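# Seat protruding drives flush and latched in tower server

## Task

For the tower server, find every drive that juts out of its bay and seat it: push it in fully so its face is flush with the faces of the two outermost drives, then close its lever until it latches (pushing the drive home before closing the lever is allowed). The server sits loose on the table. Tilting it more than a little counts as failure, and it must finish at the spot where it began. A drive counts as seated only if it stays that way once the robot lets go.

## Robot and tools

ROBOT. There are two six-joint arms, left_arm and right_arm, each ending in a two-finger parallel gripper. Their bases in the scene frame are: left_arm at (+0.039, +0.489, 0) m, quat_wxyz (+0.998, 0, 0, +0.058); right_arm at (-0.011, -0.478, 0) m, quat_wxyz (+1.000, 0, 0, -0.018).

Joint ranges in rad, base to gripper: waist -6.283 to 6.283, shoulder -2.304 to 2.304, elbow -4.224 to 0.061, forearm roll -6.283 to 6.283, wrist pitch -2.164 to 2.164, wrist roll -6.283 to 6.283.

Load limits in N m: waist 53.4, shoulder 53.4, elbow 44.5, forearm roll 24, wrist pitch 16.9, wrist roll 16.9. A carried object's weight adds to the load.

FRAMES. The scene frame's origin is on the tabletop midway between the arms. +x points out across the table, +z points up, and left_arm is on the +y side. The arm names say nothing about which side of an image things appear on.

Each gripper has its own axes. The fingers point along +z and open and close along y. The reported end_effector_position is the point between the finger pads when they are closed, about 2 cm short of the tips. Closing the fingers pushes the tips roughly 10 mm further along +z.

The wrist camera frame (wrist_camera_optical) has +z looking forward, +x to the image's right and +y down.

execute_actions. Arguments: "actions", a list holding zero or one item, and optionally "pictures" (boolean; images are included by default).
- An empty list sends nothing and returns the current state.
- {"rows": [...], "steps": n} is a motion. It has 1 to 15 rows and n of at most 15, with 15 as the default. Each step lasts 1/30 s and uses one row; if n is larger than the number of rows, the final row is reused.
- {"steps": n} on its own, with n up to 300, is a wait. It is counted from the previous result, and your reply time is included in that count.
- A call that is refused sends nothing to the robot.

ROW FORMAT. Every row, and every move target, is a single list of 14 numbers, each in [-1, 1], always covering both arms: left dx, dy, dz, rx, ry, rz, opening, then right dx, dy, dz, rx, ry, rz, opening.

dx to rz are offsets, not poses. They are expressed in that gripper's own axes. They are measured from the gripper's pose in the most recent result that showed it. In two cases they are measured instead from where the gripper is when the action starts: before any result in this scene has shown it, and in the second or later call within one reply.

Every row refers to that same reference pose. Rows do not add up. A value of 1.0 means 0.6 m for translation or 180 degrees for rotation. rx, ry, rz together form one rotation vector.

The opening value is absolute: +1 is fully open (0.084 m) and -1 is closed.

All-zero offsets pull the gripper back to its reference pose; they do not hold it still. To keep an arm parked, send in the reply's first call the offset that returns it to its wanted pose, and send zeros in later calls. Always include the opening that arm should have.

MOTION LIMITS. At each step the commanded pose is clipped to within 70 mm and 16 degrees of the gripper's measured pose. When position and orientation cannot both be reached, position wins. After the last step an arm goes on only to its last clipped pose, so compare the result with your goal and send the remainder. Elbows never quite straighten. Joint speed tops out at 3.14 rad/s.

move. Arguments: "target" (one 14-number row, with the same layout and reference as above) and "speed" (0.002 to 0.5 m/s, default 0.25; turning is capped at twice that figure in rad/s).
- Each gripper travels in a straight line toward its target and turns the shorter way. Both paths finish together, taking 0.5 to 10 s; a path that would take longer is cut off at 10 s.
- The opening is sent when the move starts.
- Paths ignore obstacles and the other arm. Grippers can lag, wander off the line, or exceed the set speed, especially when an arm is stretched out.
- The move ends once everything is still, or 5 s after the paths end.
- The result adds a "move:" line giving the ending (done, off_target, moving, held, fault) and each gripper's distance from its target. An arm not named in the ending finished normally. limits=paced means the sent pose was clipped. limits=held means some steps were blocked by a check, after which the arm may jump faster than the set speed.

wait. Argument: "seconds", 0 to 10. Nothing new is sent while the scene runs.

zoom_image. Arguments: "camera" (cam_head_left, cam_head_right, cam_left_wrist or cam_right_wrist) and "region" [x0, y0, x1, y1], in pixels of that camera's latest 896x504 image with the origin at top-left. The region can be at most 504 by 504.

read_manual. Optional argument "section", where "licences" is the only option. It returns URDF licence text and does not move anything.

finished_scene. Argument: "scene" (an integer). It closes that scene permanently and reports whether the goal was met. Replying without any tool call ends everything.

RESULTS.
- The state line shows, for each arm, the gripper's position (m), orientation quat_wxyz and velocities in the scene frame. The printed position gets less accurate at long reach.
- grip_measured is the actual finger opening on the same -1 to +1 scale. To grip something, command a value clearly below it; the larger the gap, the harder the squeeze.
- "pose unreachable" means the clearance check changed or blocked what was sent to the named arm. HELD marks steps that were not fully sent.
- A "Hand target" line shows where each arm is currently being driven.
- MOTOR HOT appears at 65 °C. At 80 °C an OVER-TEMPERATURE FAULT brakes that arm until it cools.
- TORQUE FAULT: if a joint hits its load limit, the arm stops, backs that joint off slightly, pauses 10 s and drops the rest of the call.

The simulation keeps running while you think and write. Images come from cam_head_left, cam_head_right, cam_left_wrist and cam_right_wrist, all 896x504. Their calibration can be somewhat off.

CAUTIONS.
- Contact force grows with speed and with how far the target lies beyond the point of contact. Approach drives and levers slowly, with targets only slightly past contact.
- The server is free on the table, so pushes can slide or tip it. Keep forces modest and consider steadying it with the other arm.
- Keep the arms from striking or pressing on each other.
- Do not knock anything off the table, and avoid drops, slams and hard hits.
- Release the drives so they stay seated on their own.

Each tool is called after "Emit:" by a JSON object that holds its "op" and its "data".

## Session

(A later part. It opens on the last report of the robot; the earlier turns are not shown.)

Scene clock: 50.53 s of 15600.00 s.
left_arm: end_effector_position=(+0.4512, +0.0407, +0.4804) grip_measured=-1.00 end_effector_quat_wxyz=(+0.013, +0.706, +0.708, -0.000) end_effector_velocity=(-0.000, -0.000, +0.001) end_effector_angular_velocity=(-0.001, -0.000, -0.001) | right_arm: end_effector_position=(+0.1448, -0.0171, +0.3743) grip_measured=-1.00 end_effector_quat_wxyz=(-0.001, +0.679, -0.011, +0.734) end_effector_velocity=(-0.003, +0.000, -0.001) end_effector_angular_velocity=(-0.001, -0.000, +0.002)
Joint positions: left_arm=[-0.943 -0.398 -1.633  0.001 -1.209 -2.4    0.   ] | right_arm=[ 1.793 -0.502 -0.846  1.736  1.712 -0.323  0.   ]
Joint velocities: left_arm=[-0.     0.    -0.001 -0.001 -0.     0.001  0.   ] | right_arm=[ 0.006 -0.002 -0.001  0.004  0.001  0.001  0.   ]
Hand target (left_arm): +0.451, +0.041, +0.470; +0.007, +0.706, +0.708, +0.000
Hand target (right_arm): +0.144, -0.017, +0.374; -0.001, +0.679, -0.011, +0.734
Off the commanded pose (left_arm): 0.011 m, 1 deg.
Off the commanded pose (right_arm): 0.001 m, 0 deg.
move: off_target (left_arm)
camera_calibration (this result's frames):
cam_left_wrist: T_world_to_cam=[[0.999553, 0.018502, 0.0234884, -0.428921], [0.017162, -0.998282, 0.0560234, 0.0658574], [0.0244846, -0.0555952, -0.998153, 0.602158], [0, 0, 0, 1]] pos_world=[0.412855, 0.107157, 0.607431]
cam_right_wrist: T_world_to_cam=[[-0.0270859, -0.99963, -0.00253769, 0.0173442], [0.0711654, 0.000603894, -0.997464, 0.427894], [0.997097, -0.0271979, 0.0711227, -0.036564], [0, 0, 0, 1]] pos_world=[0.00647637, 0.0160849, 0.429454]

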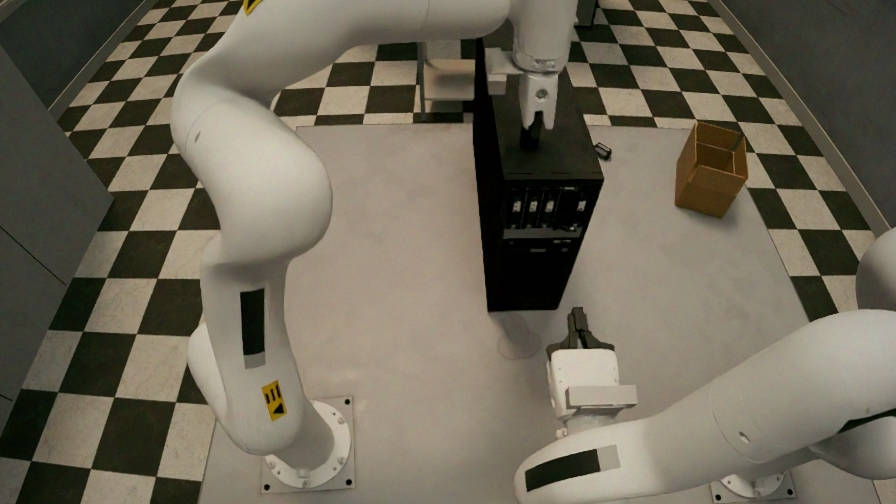

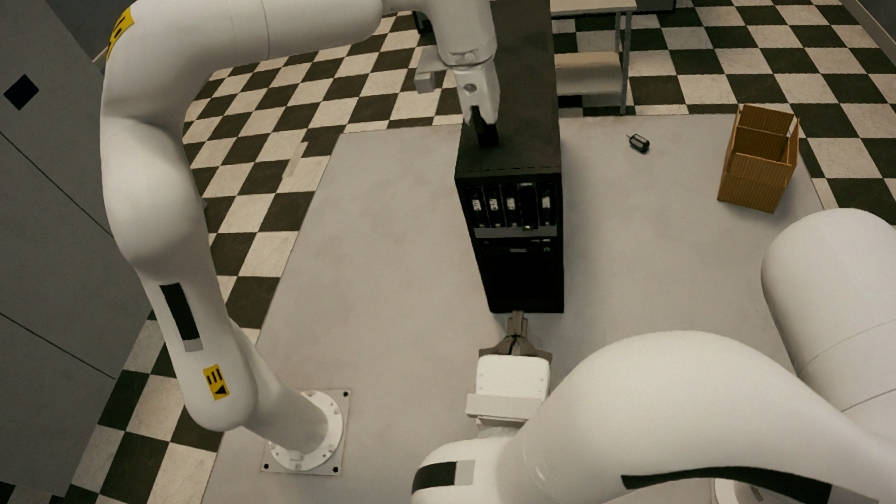

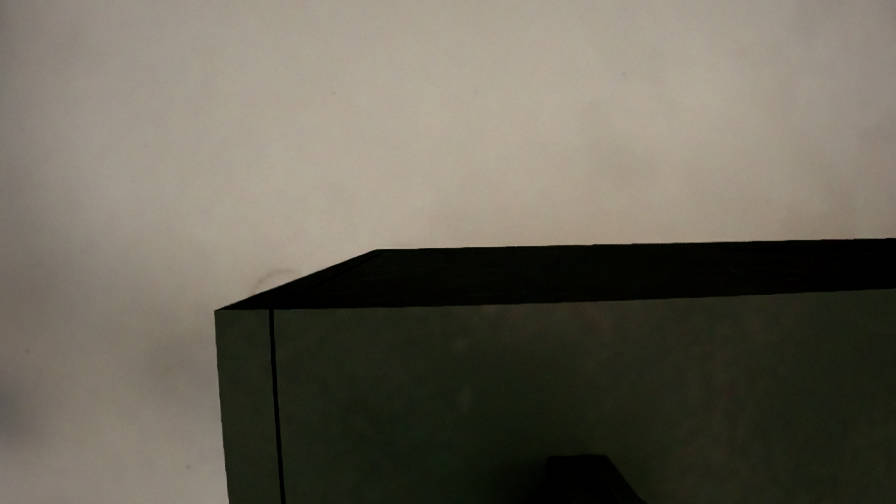

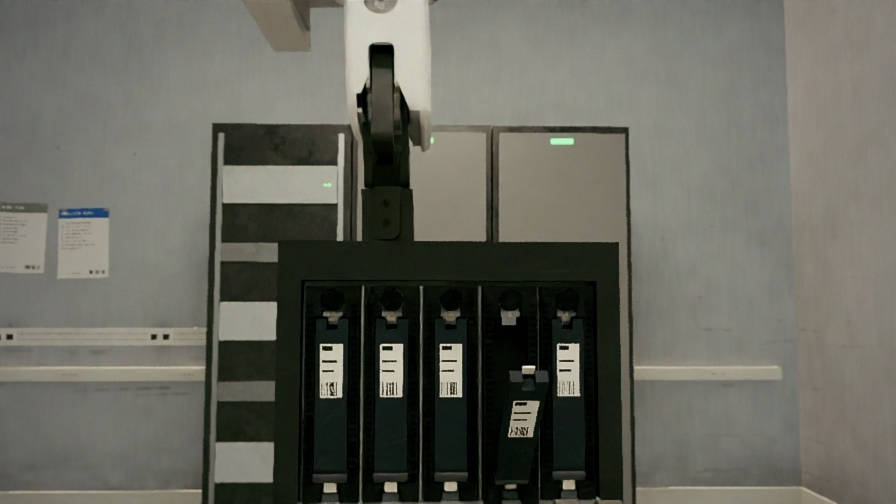

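Emit:
{"op": "move", "data": {"target": [0,0,0.018,0,0,0,-1, 0.0,0,0.317,0,-0.023,0,-1], "speed": 0.07}}

Scene clock: 65.33 s of 15600.00 s.
left_arm: end_effector_position=(+0.4511, +0.0408, +0.4804) grip_measured=-1.00 end_effector_quat_wxyz=(+0.019, +0.706, +0.708, -0.000) end_effector_velocity=(+0.000, +0.000, +0.001) end_effector_angular_velocity=(-0.000, -0.001, -0.001) | right_arm: end_effector_position=(+0.2910, -0.0021, +0.3859) grip_measured=-1.00 end_effector_quat_wxyz=(-0.020, +0.704, +0.011, +0.710) end_effector_velocity=(-0.000, +0.000, +0.000) end_effector_angular_velocity=(-0.000, +0.001, +0.001)
Joint positions: left_arm=[-0.943 -0.39  -1.622  0.001 -1.195 -2.4    0.   ] | right_arm=[ 1.482 -0.435 -0.834  1.411  1.514 -0.381  0.   ]
Joint velocities: left_arm=[-0.     0.001 -0.     0.     0.     0.     0.   ] | right_arm=[ 0.     0.001 -0.    -0.    -0.001 -0.001  0.   ]
Hand target (left_arm): +0.451, +0.041, +0.470; +0.013, +0.706, +0.708, -0.000
Hand target (right_arm): +0.291, -0.002, +0.386; -0.020, +0.704, +0.011, +0.710
Off the commanded pose (left_arm): 0.011 m, 1 deg.
Off the commanded pose (right_arm): 0.047 m, 3 deg.
TORQUE FAULT: the external load on joint 1 (waist) of the right arm reached its load limit, and that arm stopped for 10 seconds. A torque fault stops only its own arm. That arm's remaining commands of this call were not run. Joint 1 (waist) of that arm moved back by up to 3 degrees. That arm holds there, with its grip as last carried out, and accepts commands again: back off and push less far. That arm stops again, at the same cost, whenever a joint's load reaches its limit.
move: fault (right_arm), off_target (left_arm)
camera_calibration (this result's frames):
cam_left_wrist: T_world_to_cam=[[0.99934, 0.0187064, 0.0311384, -0.432453], [0.0166625, -0.997769, 0.0646518, 0.0619644], [0.0322783, -0.0640903, -0.997422, 0.598677], [0, 0, 0, 1]] pos_world=[0.411811, 0.108285, 0.606593]
cam_right_wrist: T_world_to_cam=[[0.0333433, -0.99944, 0.00289858, 0.0167006], [0.00383032, -0.00277238, -0.999989, 0.44961], [0.999437, 0.033354, 0.00373574, -0.157349], [0, 0, 0, 1]] pos_world=[0.154982, 0.023186, 0.450145]

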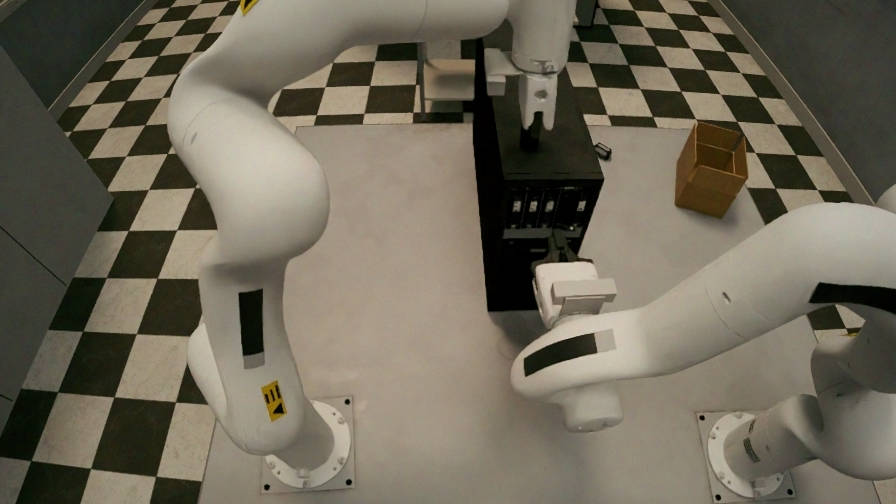

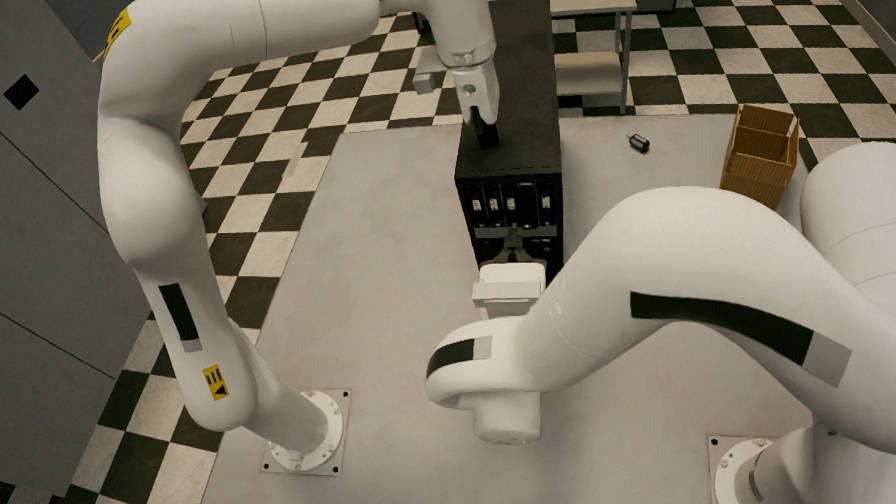

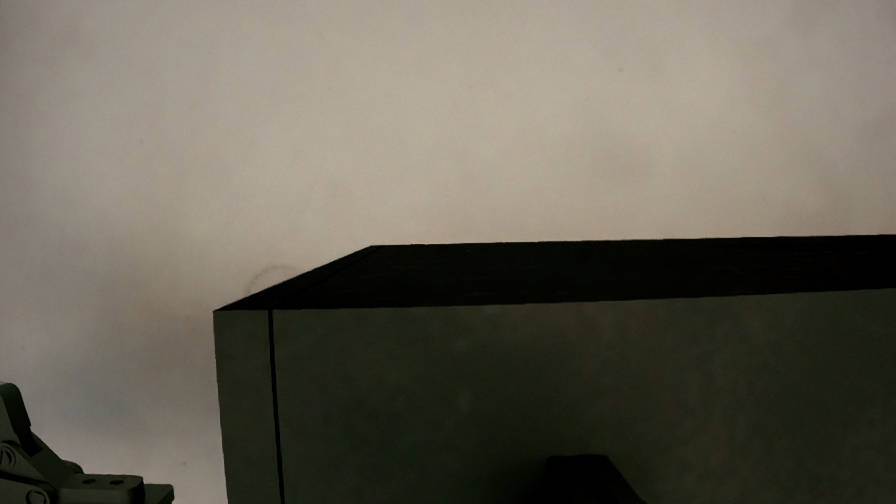

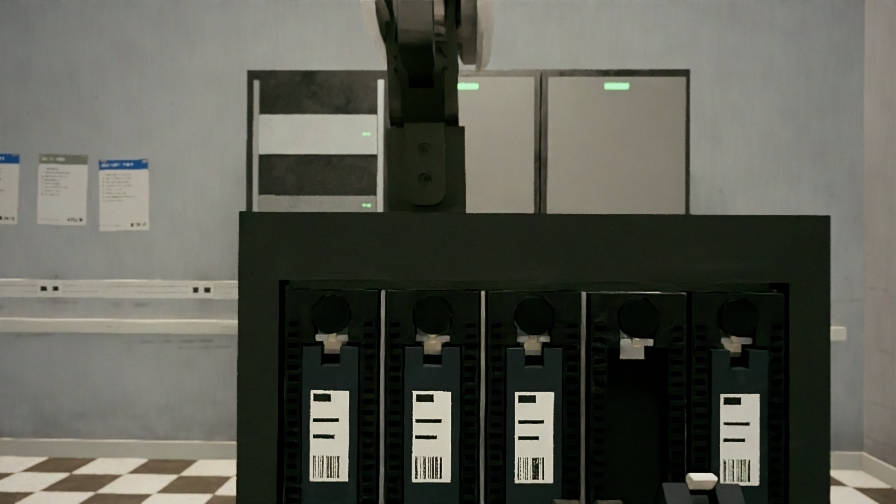

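Emit:
{"op": "move", "data": {"target": [0,0,0.018,0,0,0,-1, 0.0,0,-0.25,0,0,0,-1], "speed": 0.2}}

Scene clock: 69.13 s of 15600.00 s.
left_arm: end_effector_position=(+0.4510, +0.0409, +0.4804) grip_measured=-1.00 end_effector_quat_wxyz=(+0.024, +0.706, +0.708, -0.001) end_effector_velocity=(-0.000, +0.000, -0.001) end_effector_angular_velocity=(+0.001, +0.001, +0.001) | right_arm: end_effector_position=(+0.1412, -0.0092, +0.3843) grip_measured=-1.00 end_effector_quat_wxyz=(-0.020, +0.704, +0.011, +0.710) end_effector_velocity=(-0.002, +0.000, -0.000) end_effector_angular_velocity=(+0.000, +0.001, +0.001)
Joint positions: left_arm=[-0.943 -0.382 -1.612  0.001 -1.181 -2.4    0.   ] | right_arm=[ 1.805 -0.435 -0.83   1.71   1.637 -0.379  0.   ]
Joint velocities: left_arm=[-0.    -0.     0.001  0.     0.    -0.001  0.   ] | right_arm=[ 0.004 -0.001 -0.001  0.003  0.     0.     0.   ]
Hand target (left_arm): +0.451, +0.041, +0.470; +0.019, +0.706, +0.708, -0.000
Hand target (right_arm): +0.141, -0.009, +0.384; -0.020, +0.704, +0.011, +0.710
Off the commanded pose (left_arm): 0.011 m, 1 deg.
Off the commanded pose (right_arm): 0.000 m, 0 deg.
move: off_target (left_arm)
camera_calibration (this result's frames):
cam_left_wrist: T_world_to_cam=[[0.999089, 0.0189538, 0.0382428, -0.435646], [0.0161371, -0.997226, 0.0726616, 0.0584481], [0.039514, -0.0719782, -0.996623, 0.595408], [0, 0, 0, 1]] pos_world=[0.410779, 0.1094, 0.605811]
cam_right_wrist: T_world_to_cam=[[0.0331687, -0.999445, 0.00316231, 0.0145118], [0.00210139, -0.0030943, -0.999993, 0.448773], [0.999448, 0.0331751, 0.00199759, -0.00666841], [0, 0, 0, 1]] pos_world=[0.00524034, 0.0161136, 0.448737]

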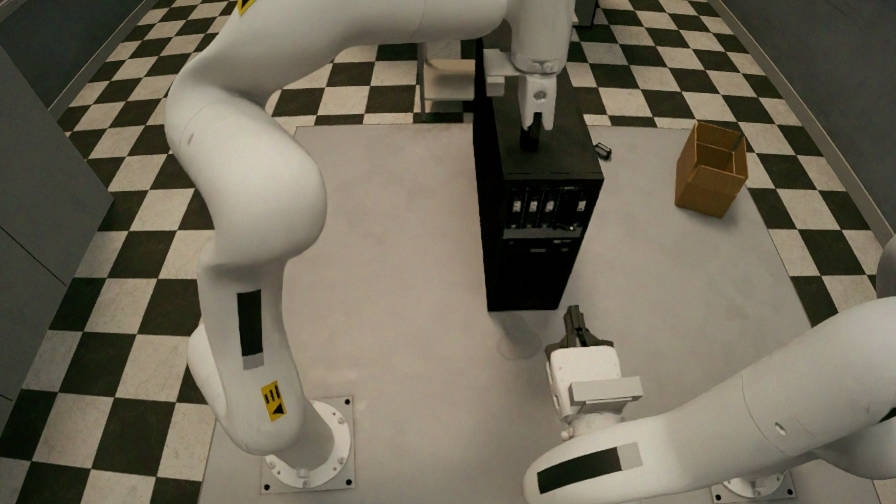

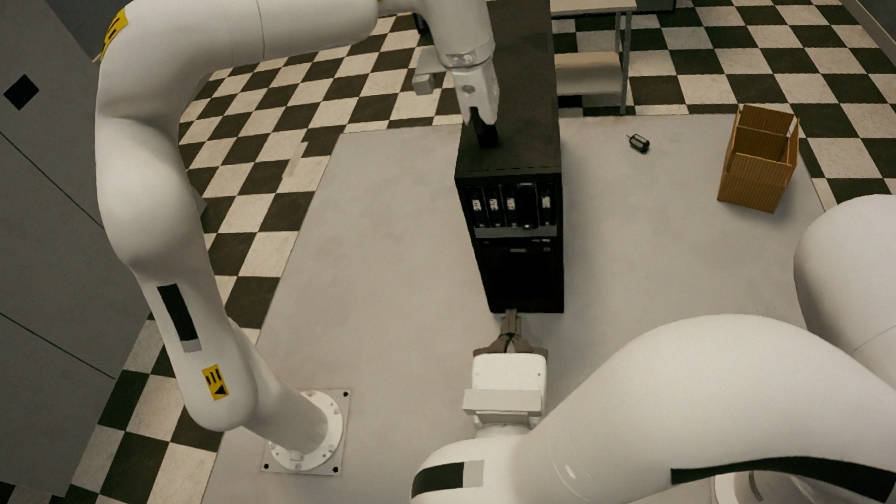

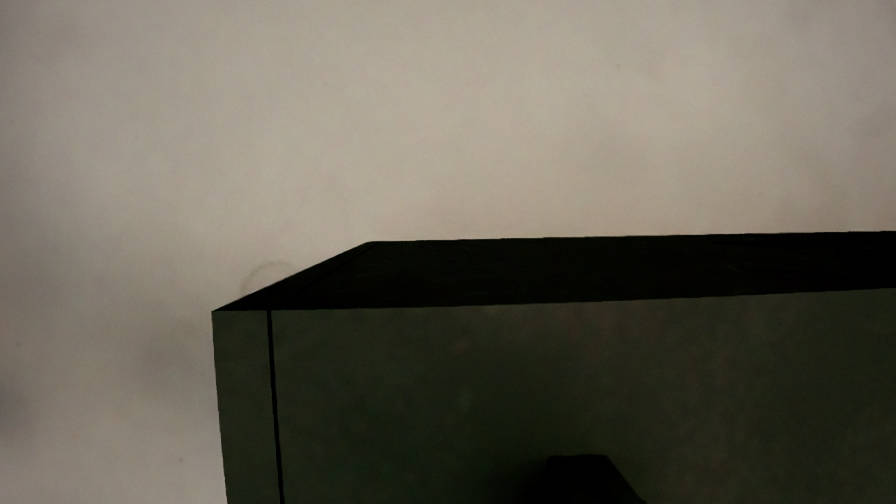

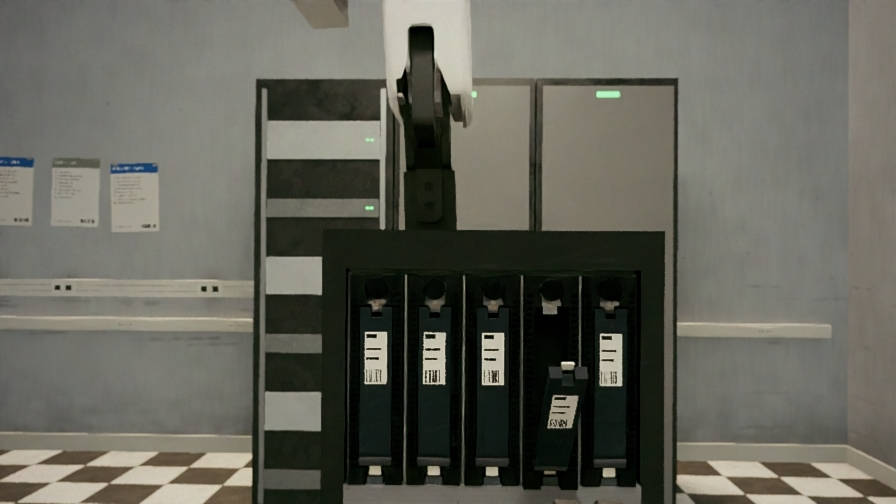

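Emit:
{"op": "move", "data": {"target": [0,0,0.018,0,0,0,-1, -0.0405,0.0278,0.197,-0.0105,0,0,-1], "speed": 0.2}}

Scene clock: 74.90 s of 15600.00 s.
left_arm: end_effector_position=(+0.4509, +0.0410, +0.4805) grip_measured=-1.00 end_effector_quat_wxyz=(+0.029, +0.706, +0.707, -0.001) end_effector_velocity=(+0.000, -0.000, -0.000) end_effector_angular_velocity=(+0.000, -0.000, -0.001) | right_arm: end_effector_position=(+0.2602, -0.0199, +0.3611) grip_measured=-1.00 end_effector_quat_wxyz=(-0.009, +0.704, -0.000, +0.710) end_effector_velocity=(+0.001, +0.000, -0.000) end_effector_angular_velocity=(-0.000, -0.000, +0.001)
Joint positions: left_arm=[-0.943 -0.375 -1.602  0.001 -1.169 -2.4    0.   ] | right_arm=[ 1.547 -0.465 -0.797  1.501  1.556 -0.318  0.   ]
Joint velocities: left_arm=[ 0.    -0.001 -0.001  0.    -0.     0.001  0.   ] | right_arm=[-0.002 -0.001 -0.    -0.003 -0.001  0.     0.   ]
Hand target (left_arm): +0.451, +0.041, +0.470; +0.024, +0.706, +0.708, -0.001
Hand target (right_arm): +0.260, -0.020, +0.361; -0.009, +0.704, -0.001, +0.710
Off the commanded pose (left_arm): 0.011 m, 1 deg.
Off the commanded pose (right_arm): 0.001 m, 0 deg.
After step 90, 1.67 s passed at rest.
move: off_target (left_arm)
camera_calibration (this result's frames):
cam_left_wrist: T_world_to_cam=[[0.998798, 0.0192435, 0.0450745, -0.4387], [0.0155753, -0.996644, 0.0803627, 0.0550848], [0.0464696, -0.0795641, -0.995746, 0.592223], [0, 0, 0, 1]] pos_world=[0.409794, 0.110462, 0.605052]
cam_right_wrist: T_world_to_cam=[[0.0004552, -0.999997, 0.00258369, 0.00860865], [0.00318469, -0.00258223, -0.999992, 0.425083], [0.999995, 0.000463425, 0.00318351, -0.12643], [0, 0, 0, 1]] pos_world=[0.125072, 0.00976487, 0.42546]

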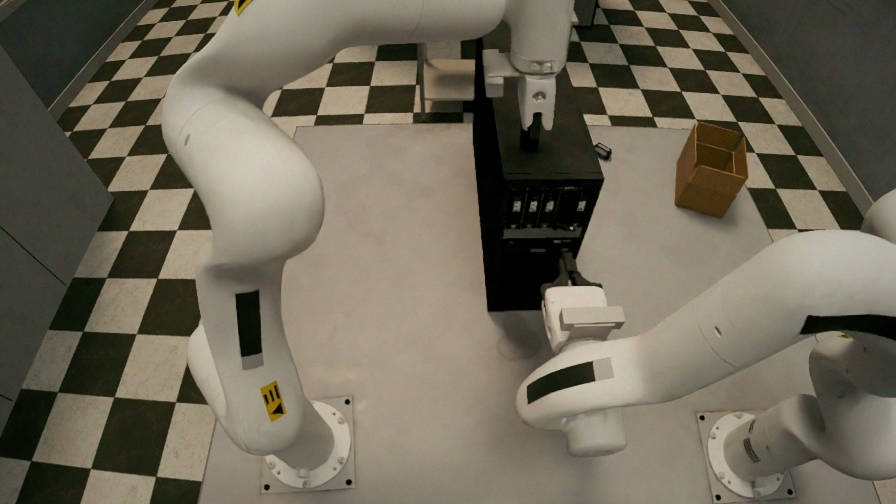

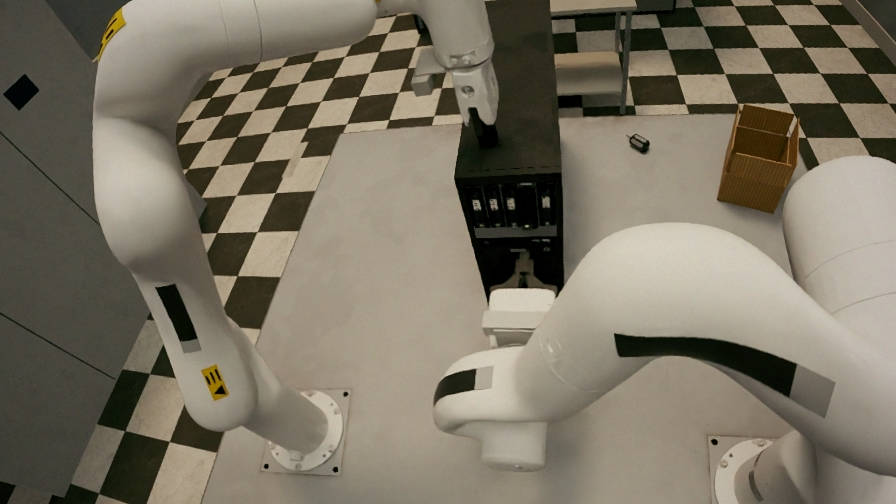

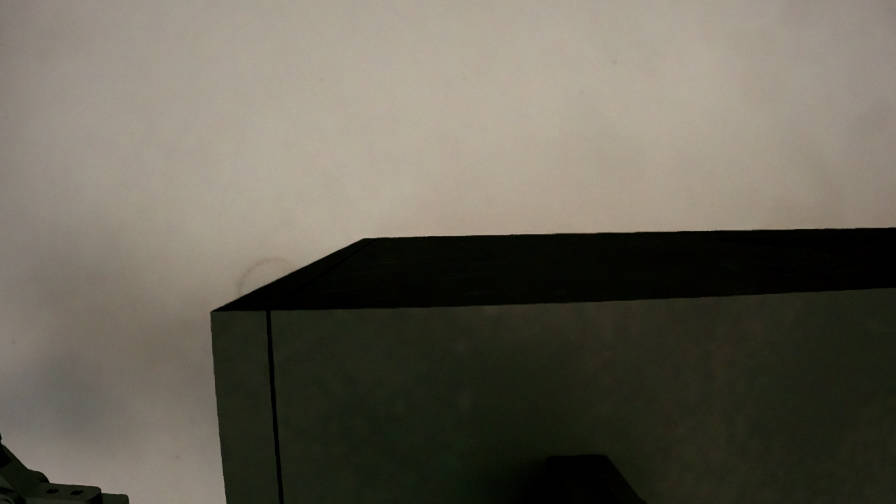

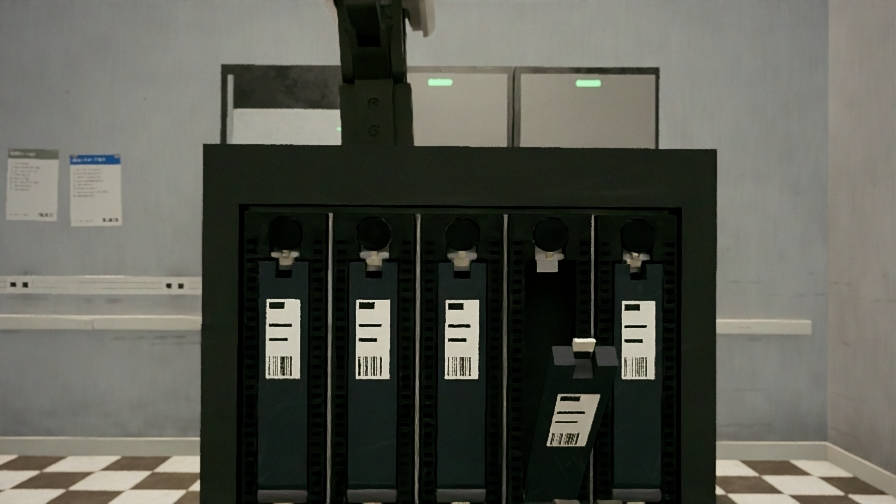

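Emit:
{"op": "move", "data": {"target": [0,0,0.018,0,0,0,-1, 0.03,0,0.1,0,0,0,-1], "speed": 0.04}}

Scene clock: 77.83 s of 15600.00 s.
left_arm: end_effector_position=(+0.4508, +0.0411, +0.4805) grip_measured=-1.00 end_effector_quat_wxyz=(+0.034, +0.706, +0.707, -0.001) end_effector_velocity=(-0.000, -0.000, +0.000) end_effector_angular_velocity=(-0.001, -0.000, -0.000) | right_arm: end_effector_position=(+0.3200, -0.0193, +0.3798) grip_measured=-1.00 end_effector_quat_wxyz=(-0.009, +0.704, -0.000, +0.711) end_effector_velocity=(+0.001, +0.000, +0.000) end_effector_angular_velocity=(-0.001, +0.001, +0.000)
Joint positions: left_arm=[-0.943 -0.368 -1.593  0.001 -1.156 -2.4    0.   ] | right_arm=[ 1.418 -0.439 -0.821  1.381  1.506 -0.361  0.   ]
Joint velocities: left_arm=[-0.     0.    -0.    -0.001  0.     0.     0.   ] | right_arm=[-0.003  0.001 -0.001 -0.002 -0.002 -0.002  0.   ]
Hand target (left_arm): +0.451, +0.041, +0.470; +0.029, +0.706, +0.707, -0.001
Hand target (right_arm): +0.320, -0.019, +0.380; -0.009, +0.704, -0.000, +0.710
Off the commanded pose (left_arm): 0.011 m, 1 deg.
Off the commanded pose (right_arm): 0.000 m, 0 deg.
move: off_target (left_arm)
camera_calibration (this result's frames):
cam_left_wrist: T_world_to_cam=[[0.998476, 0.0195691, 0.0515985, -0.441589], [0.0149885, -0.996033, 0.0877123, 0.0519049], [0.0531103, -0.0868053, -0.994809, 0.589143], [0, 0, 0, 1]] pos_world=[0.408849, 0.111481, 0.604317]
cam_right_wrist: T_world_to_cam=[[0.000461428, -0.999997, 0.00259144, 0.00917528], [0.00389563, -0.00258963, -0.999989, 0.443336], [0.999992, 0.000471518, 0.00389442, -0.186557], [0, 0, 0, 1]] pos_world=[0.184824, 0.0104113, 0.444034]

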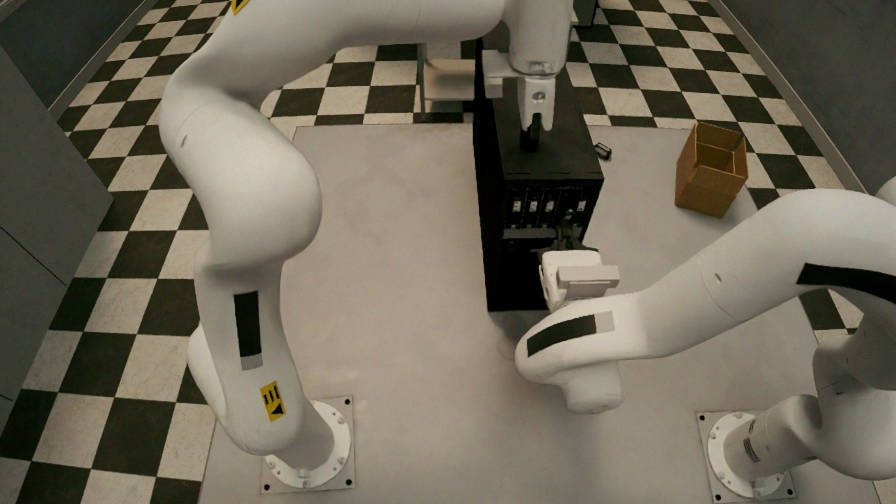

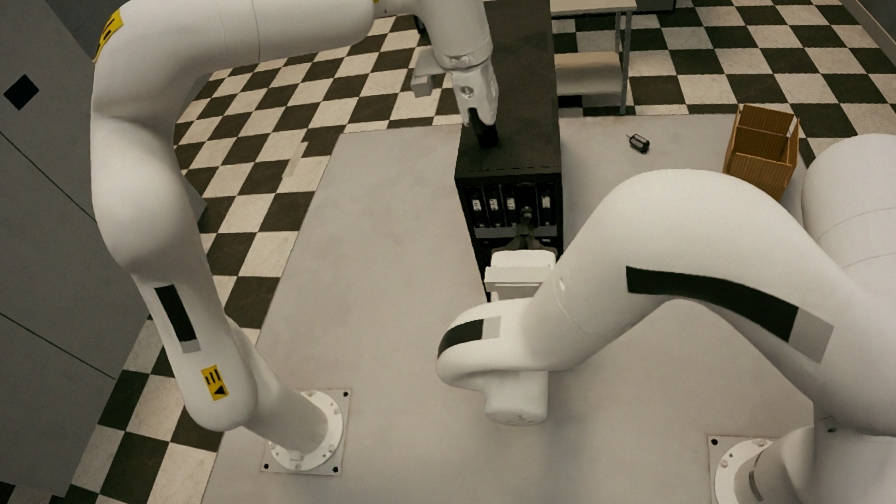

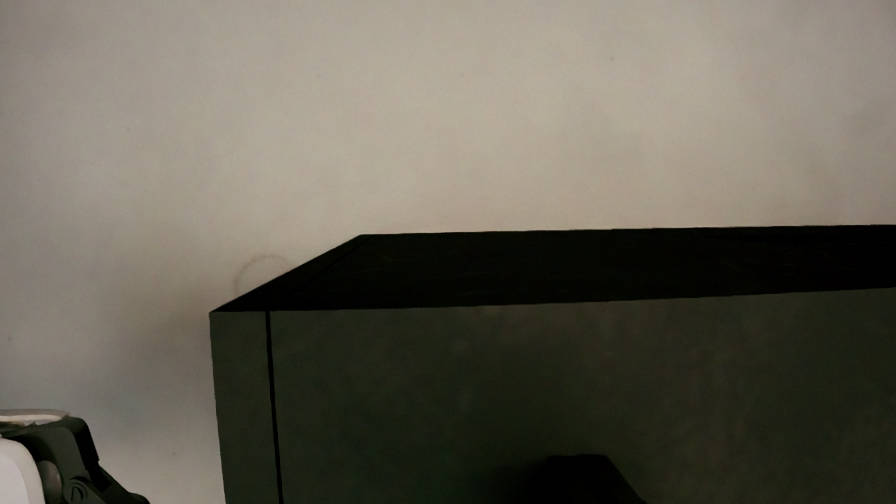

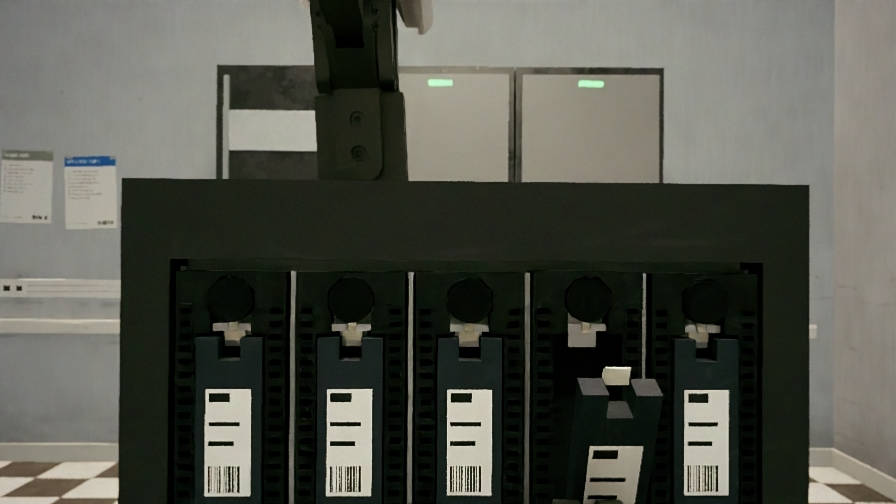

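Emit:
{"op": "move", "data": {"target": [0,0,0.018,0,0,0,-1, 0.025,0,0.045,0,0,0,-1], "speed": 0.03}}

Scene clock: 79.70 s of 15600.00 s.
left_arm: end_effector_position=(+0.4507, +0.0412, +0.4806) grip_measured=-1.00 end_effector_quat_wxyz=(+0.039, +0.706, +0.707, -0.001) end_effector_velocity=(+0.000, +0.000, +0.001) end_effector_angular_velocity=(-0.001, -0.002, -0.000) | right_arm: end_effector_position=(+0.3449, -0.0189, +0.3931) grip_measured=-1.00 end_effector_quat_wxyz=(-0.009, +0.705, +0.002, +0.710) end_effector_velocity=(+0.001, +0.000, +0.002) end_effector_angular_velocity=(+0.001, -0.001, -0.001)
Joint positions: left_arm=[-0.943 -0.361 -1.583  0.001 -1.144 -2.4    0.   ] | right_arm=[ 1.366 -0.42  -0.837  1.334  1.475 -0.395  0.   ]
Joint velocities: left_arm=[0.    0.001 0.    0.    0.001 0.    0.   ] | right_arm=[-0.003  0.001 -0.003 -0.001 -0.001 -0.004  0.   ]
Hand target (left_arm): +0.451, +0.041, +0.470; +0.034, +0.706, +0.707, -0.001
Hand target (right_arm): +0.347, -0.019, +0.395; -0.009, +0.704, -0.000, +0.711
Off the commanded pose (left_arm): 0.011 m, 1 deg.
Off the commanded pose (right_arm): 0.003 m, 0 deg.
move: off_target (left_arm)
camera_calibration (this result's frames):
cam_left_wrist: T_world_to_cam=[[0.998125, 0.0199295, 0.0578734, -0.444364], [0.0143804, -0.995396, 0.0947645, 0.0488666], [0.0594955, -0.0937545, -0.993816, 0.586143], [0, 0, 0, 1]] pos_world=[0.407955, 0.112451, 0.603604]
cam_right_wrist: T_world_to_cam=[[0.00364785, -0.999976, 0.00588236, 0.00715292], [0.00115741, -0.00587817, -0.999982, 0.457411], [0.999993, 0.00365459, 0.00113594, -0.210357], [0, 0, 0, 1]] pos_world=[0.2098, 0.0106103, 0.4576]

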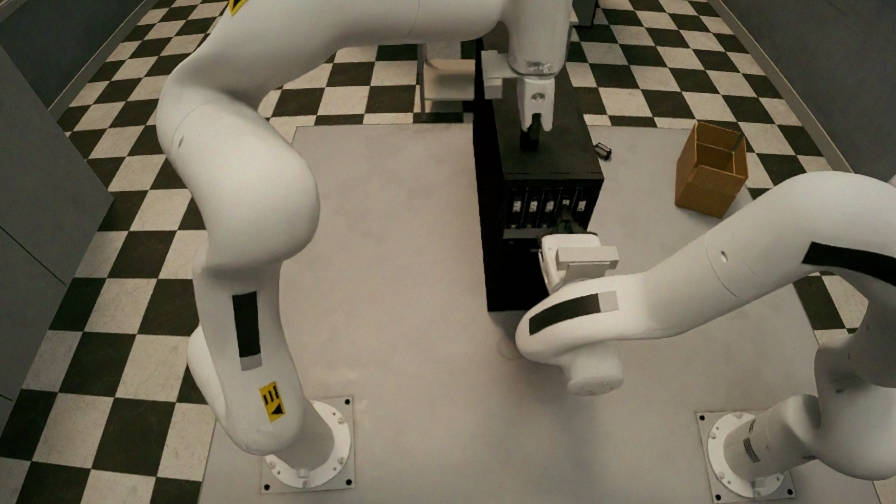

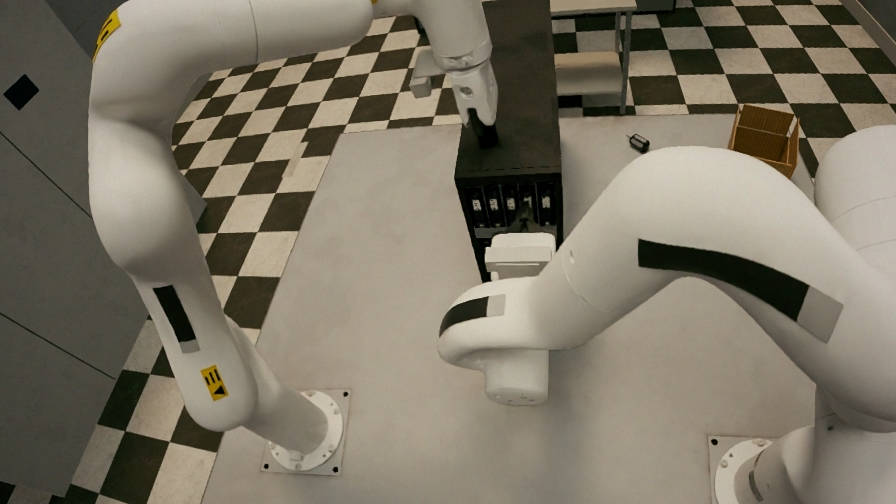

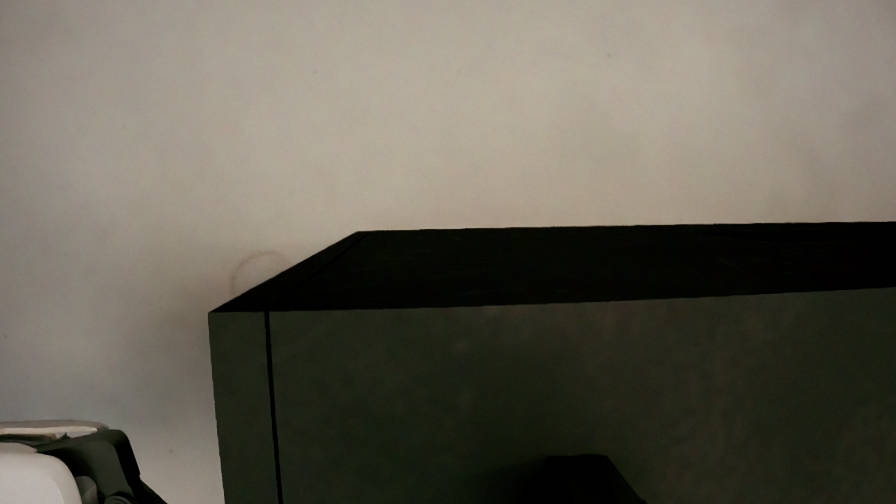

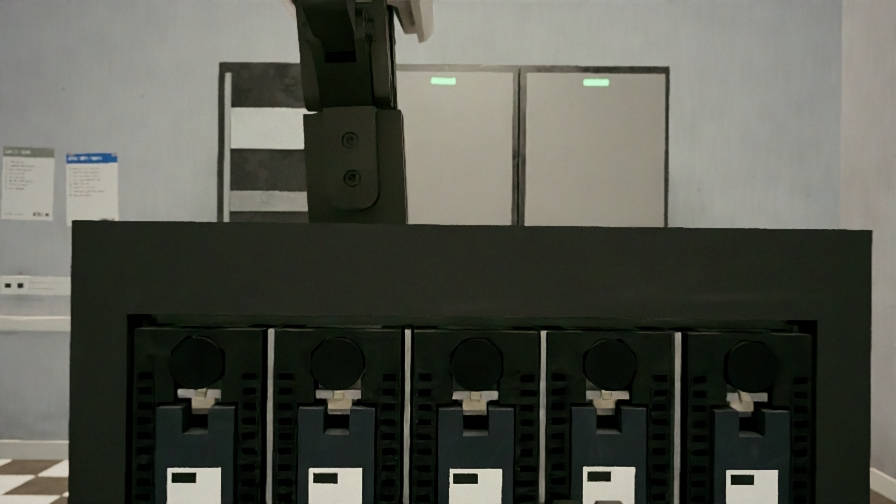

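The lever appears latched. Back off both arms and verify.

Emit:
{"op": "move", "data": {"target": [0,0,-0.12,0,0,0,-1, -0.02,0,-0.33,0,0,0,-1], "speed": 0.25}}

Scene clock: 81.60 s of 15600.00 s.
left_arm: end_effector_position=(+0.4469, +0.0454, +0.5522) grip_measured=-1.00 end_effector_quat_wxyz=(+0.039, +0.706, +0.707, -0.001) end_effector_velocity=(-0.000, +0.000, +0.001) end_effector_angular_velocity=(-0.001, -0.000, -0.001) | right_arm: end_effector_position=(+0.1469, -0.0223, +0.3795) grip_measured=-1.00 end_effector_quat_wxyz=(-0.009, +0.705, +0.002, +0.709) end_effector_velocity=(-0.002, +0.000, -0.000) end_effector_angular_velocity=(+0.000, +0.001, +0.001)
Joint positions: left_arm=[-0.943 -0.36  -1.741  0.001 -1.303 -2.4    0.   ] | right_arm=[ 1.795 -0.43  -0.81   1.731  1.639 -0.365  0.   ]
Joint velocities: left_arm=[-0.     0.001 -0.002 -0.    -0.001  0.001  0.   ] | right_arm=[ 0.005 -0.001 -0.001  0.004  0.001  0.001  0.   ]
Hand target (left_arm): +0.447, +0.045, +0.552; +0.039, +0.706, +0.707, -0.001
Hand target (right_arm): +0.147, -0.022, +0.380; -0.009, +0.705, +0.002, +0.709
Off the commanded pose (left_arm): 0.000 m, 0 deg.
Off the commanded pose (right_arm): 0.001 m, 0 deg.
move: done
camera_calibration (this result's frames):
cam_left_wrist: T_world_to_cam=[[0.998124, 0.0201856, 0.0578093, -0.444847], [0.0146522, -0.995408, 0.0945899, 0.0462384], [0.0594532, -0.0935653, -0.993836, 0.657972], [0, 0, 0, 1]] pos_world=[0.404216, 0.116569, 0.675259]
cam_right_wrist: T_world_to_cam=[[0.00346845, -0.999975, 0.00612594, 0.00448794], [-0.00108807, -0.00612974, -0.999981, 0.444382], [0.999993, 0.00346172, -0.00110931, -0.0115035], [0, 0, 0, 1]] pos_world=[0.0119714, 0.0072516, 0.444333]

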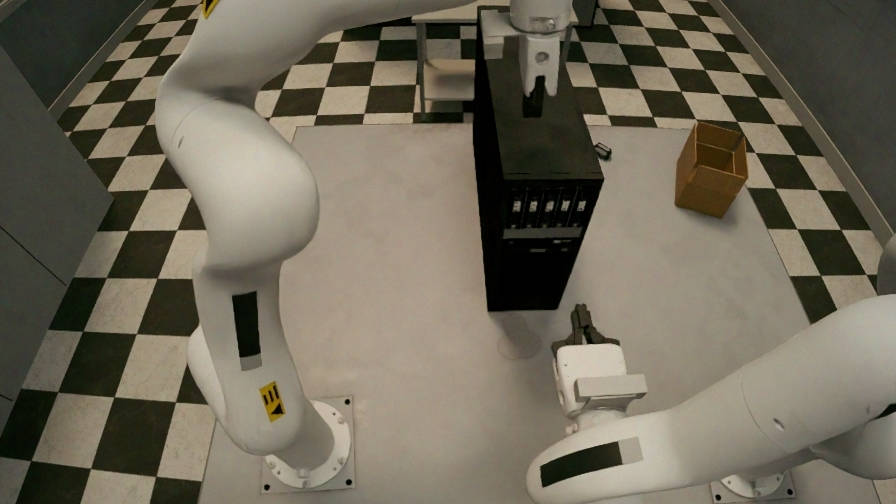

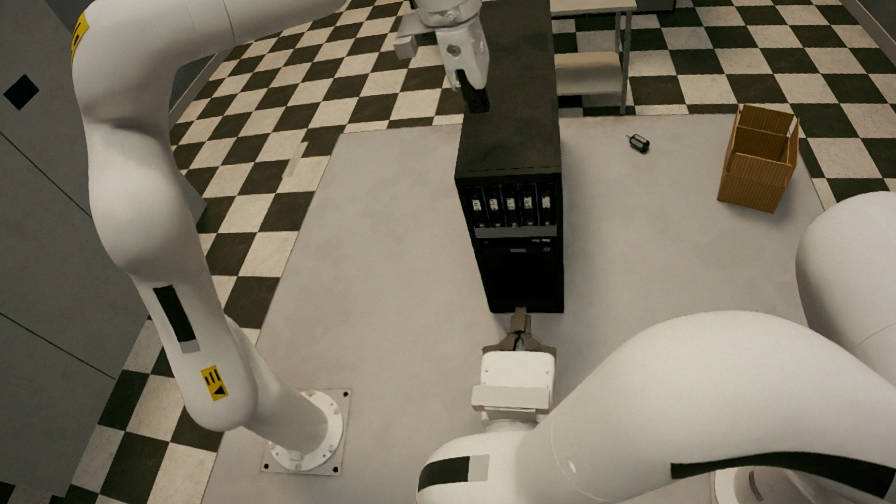

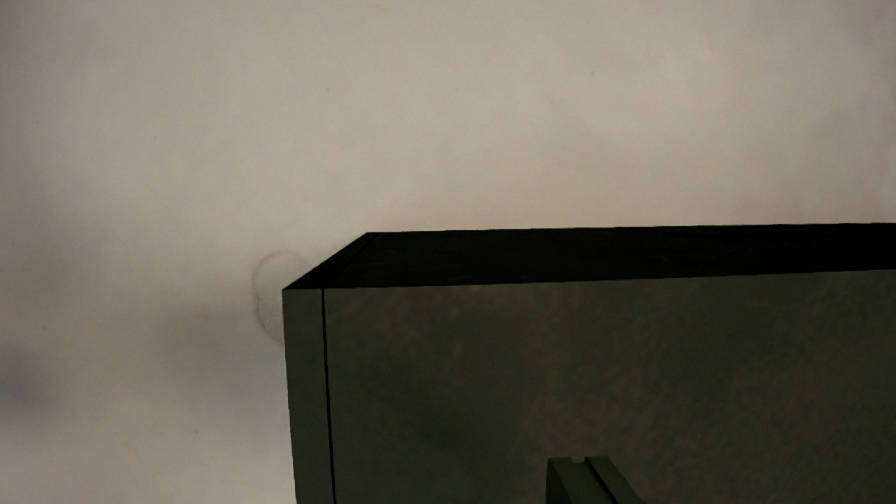

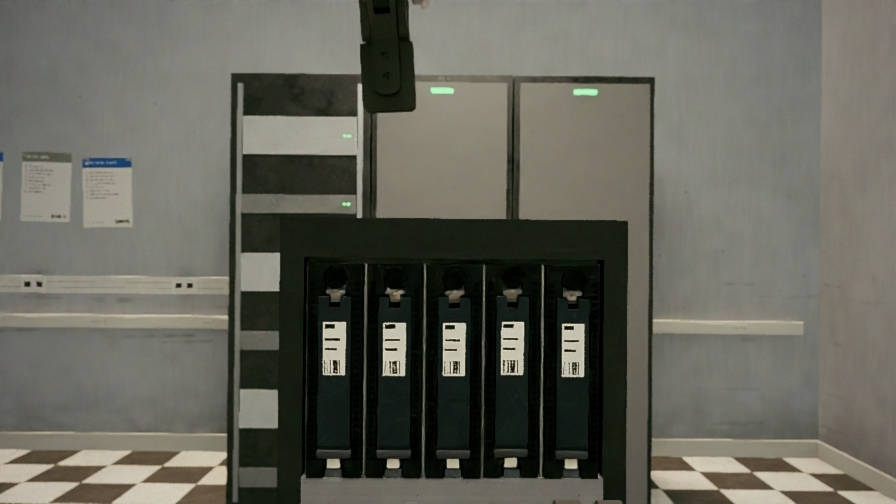

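All five drives are seated and latched, and the server is still in place.

Emit:
{"op": "finished_scene", "data": {"scene": 1}}

The scene is finished: the task was done.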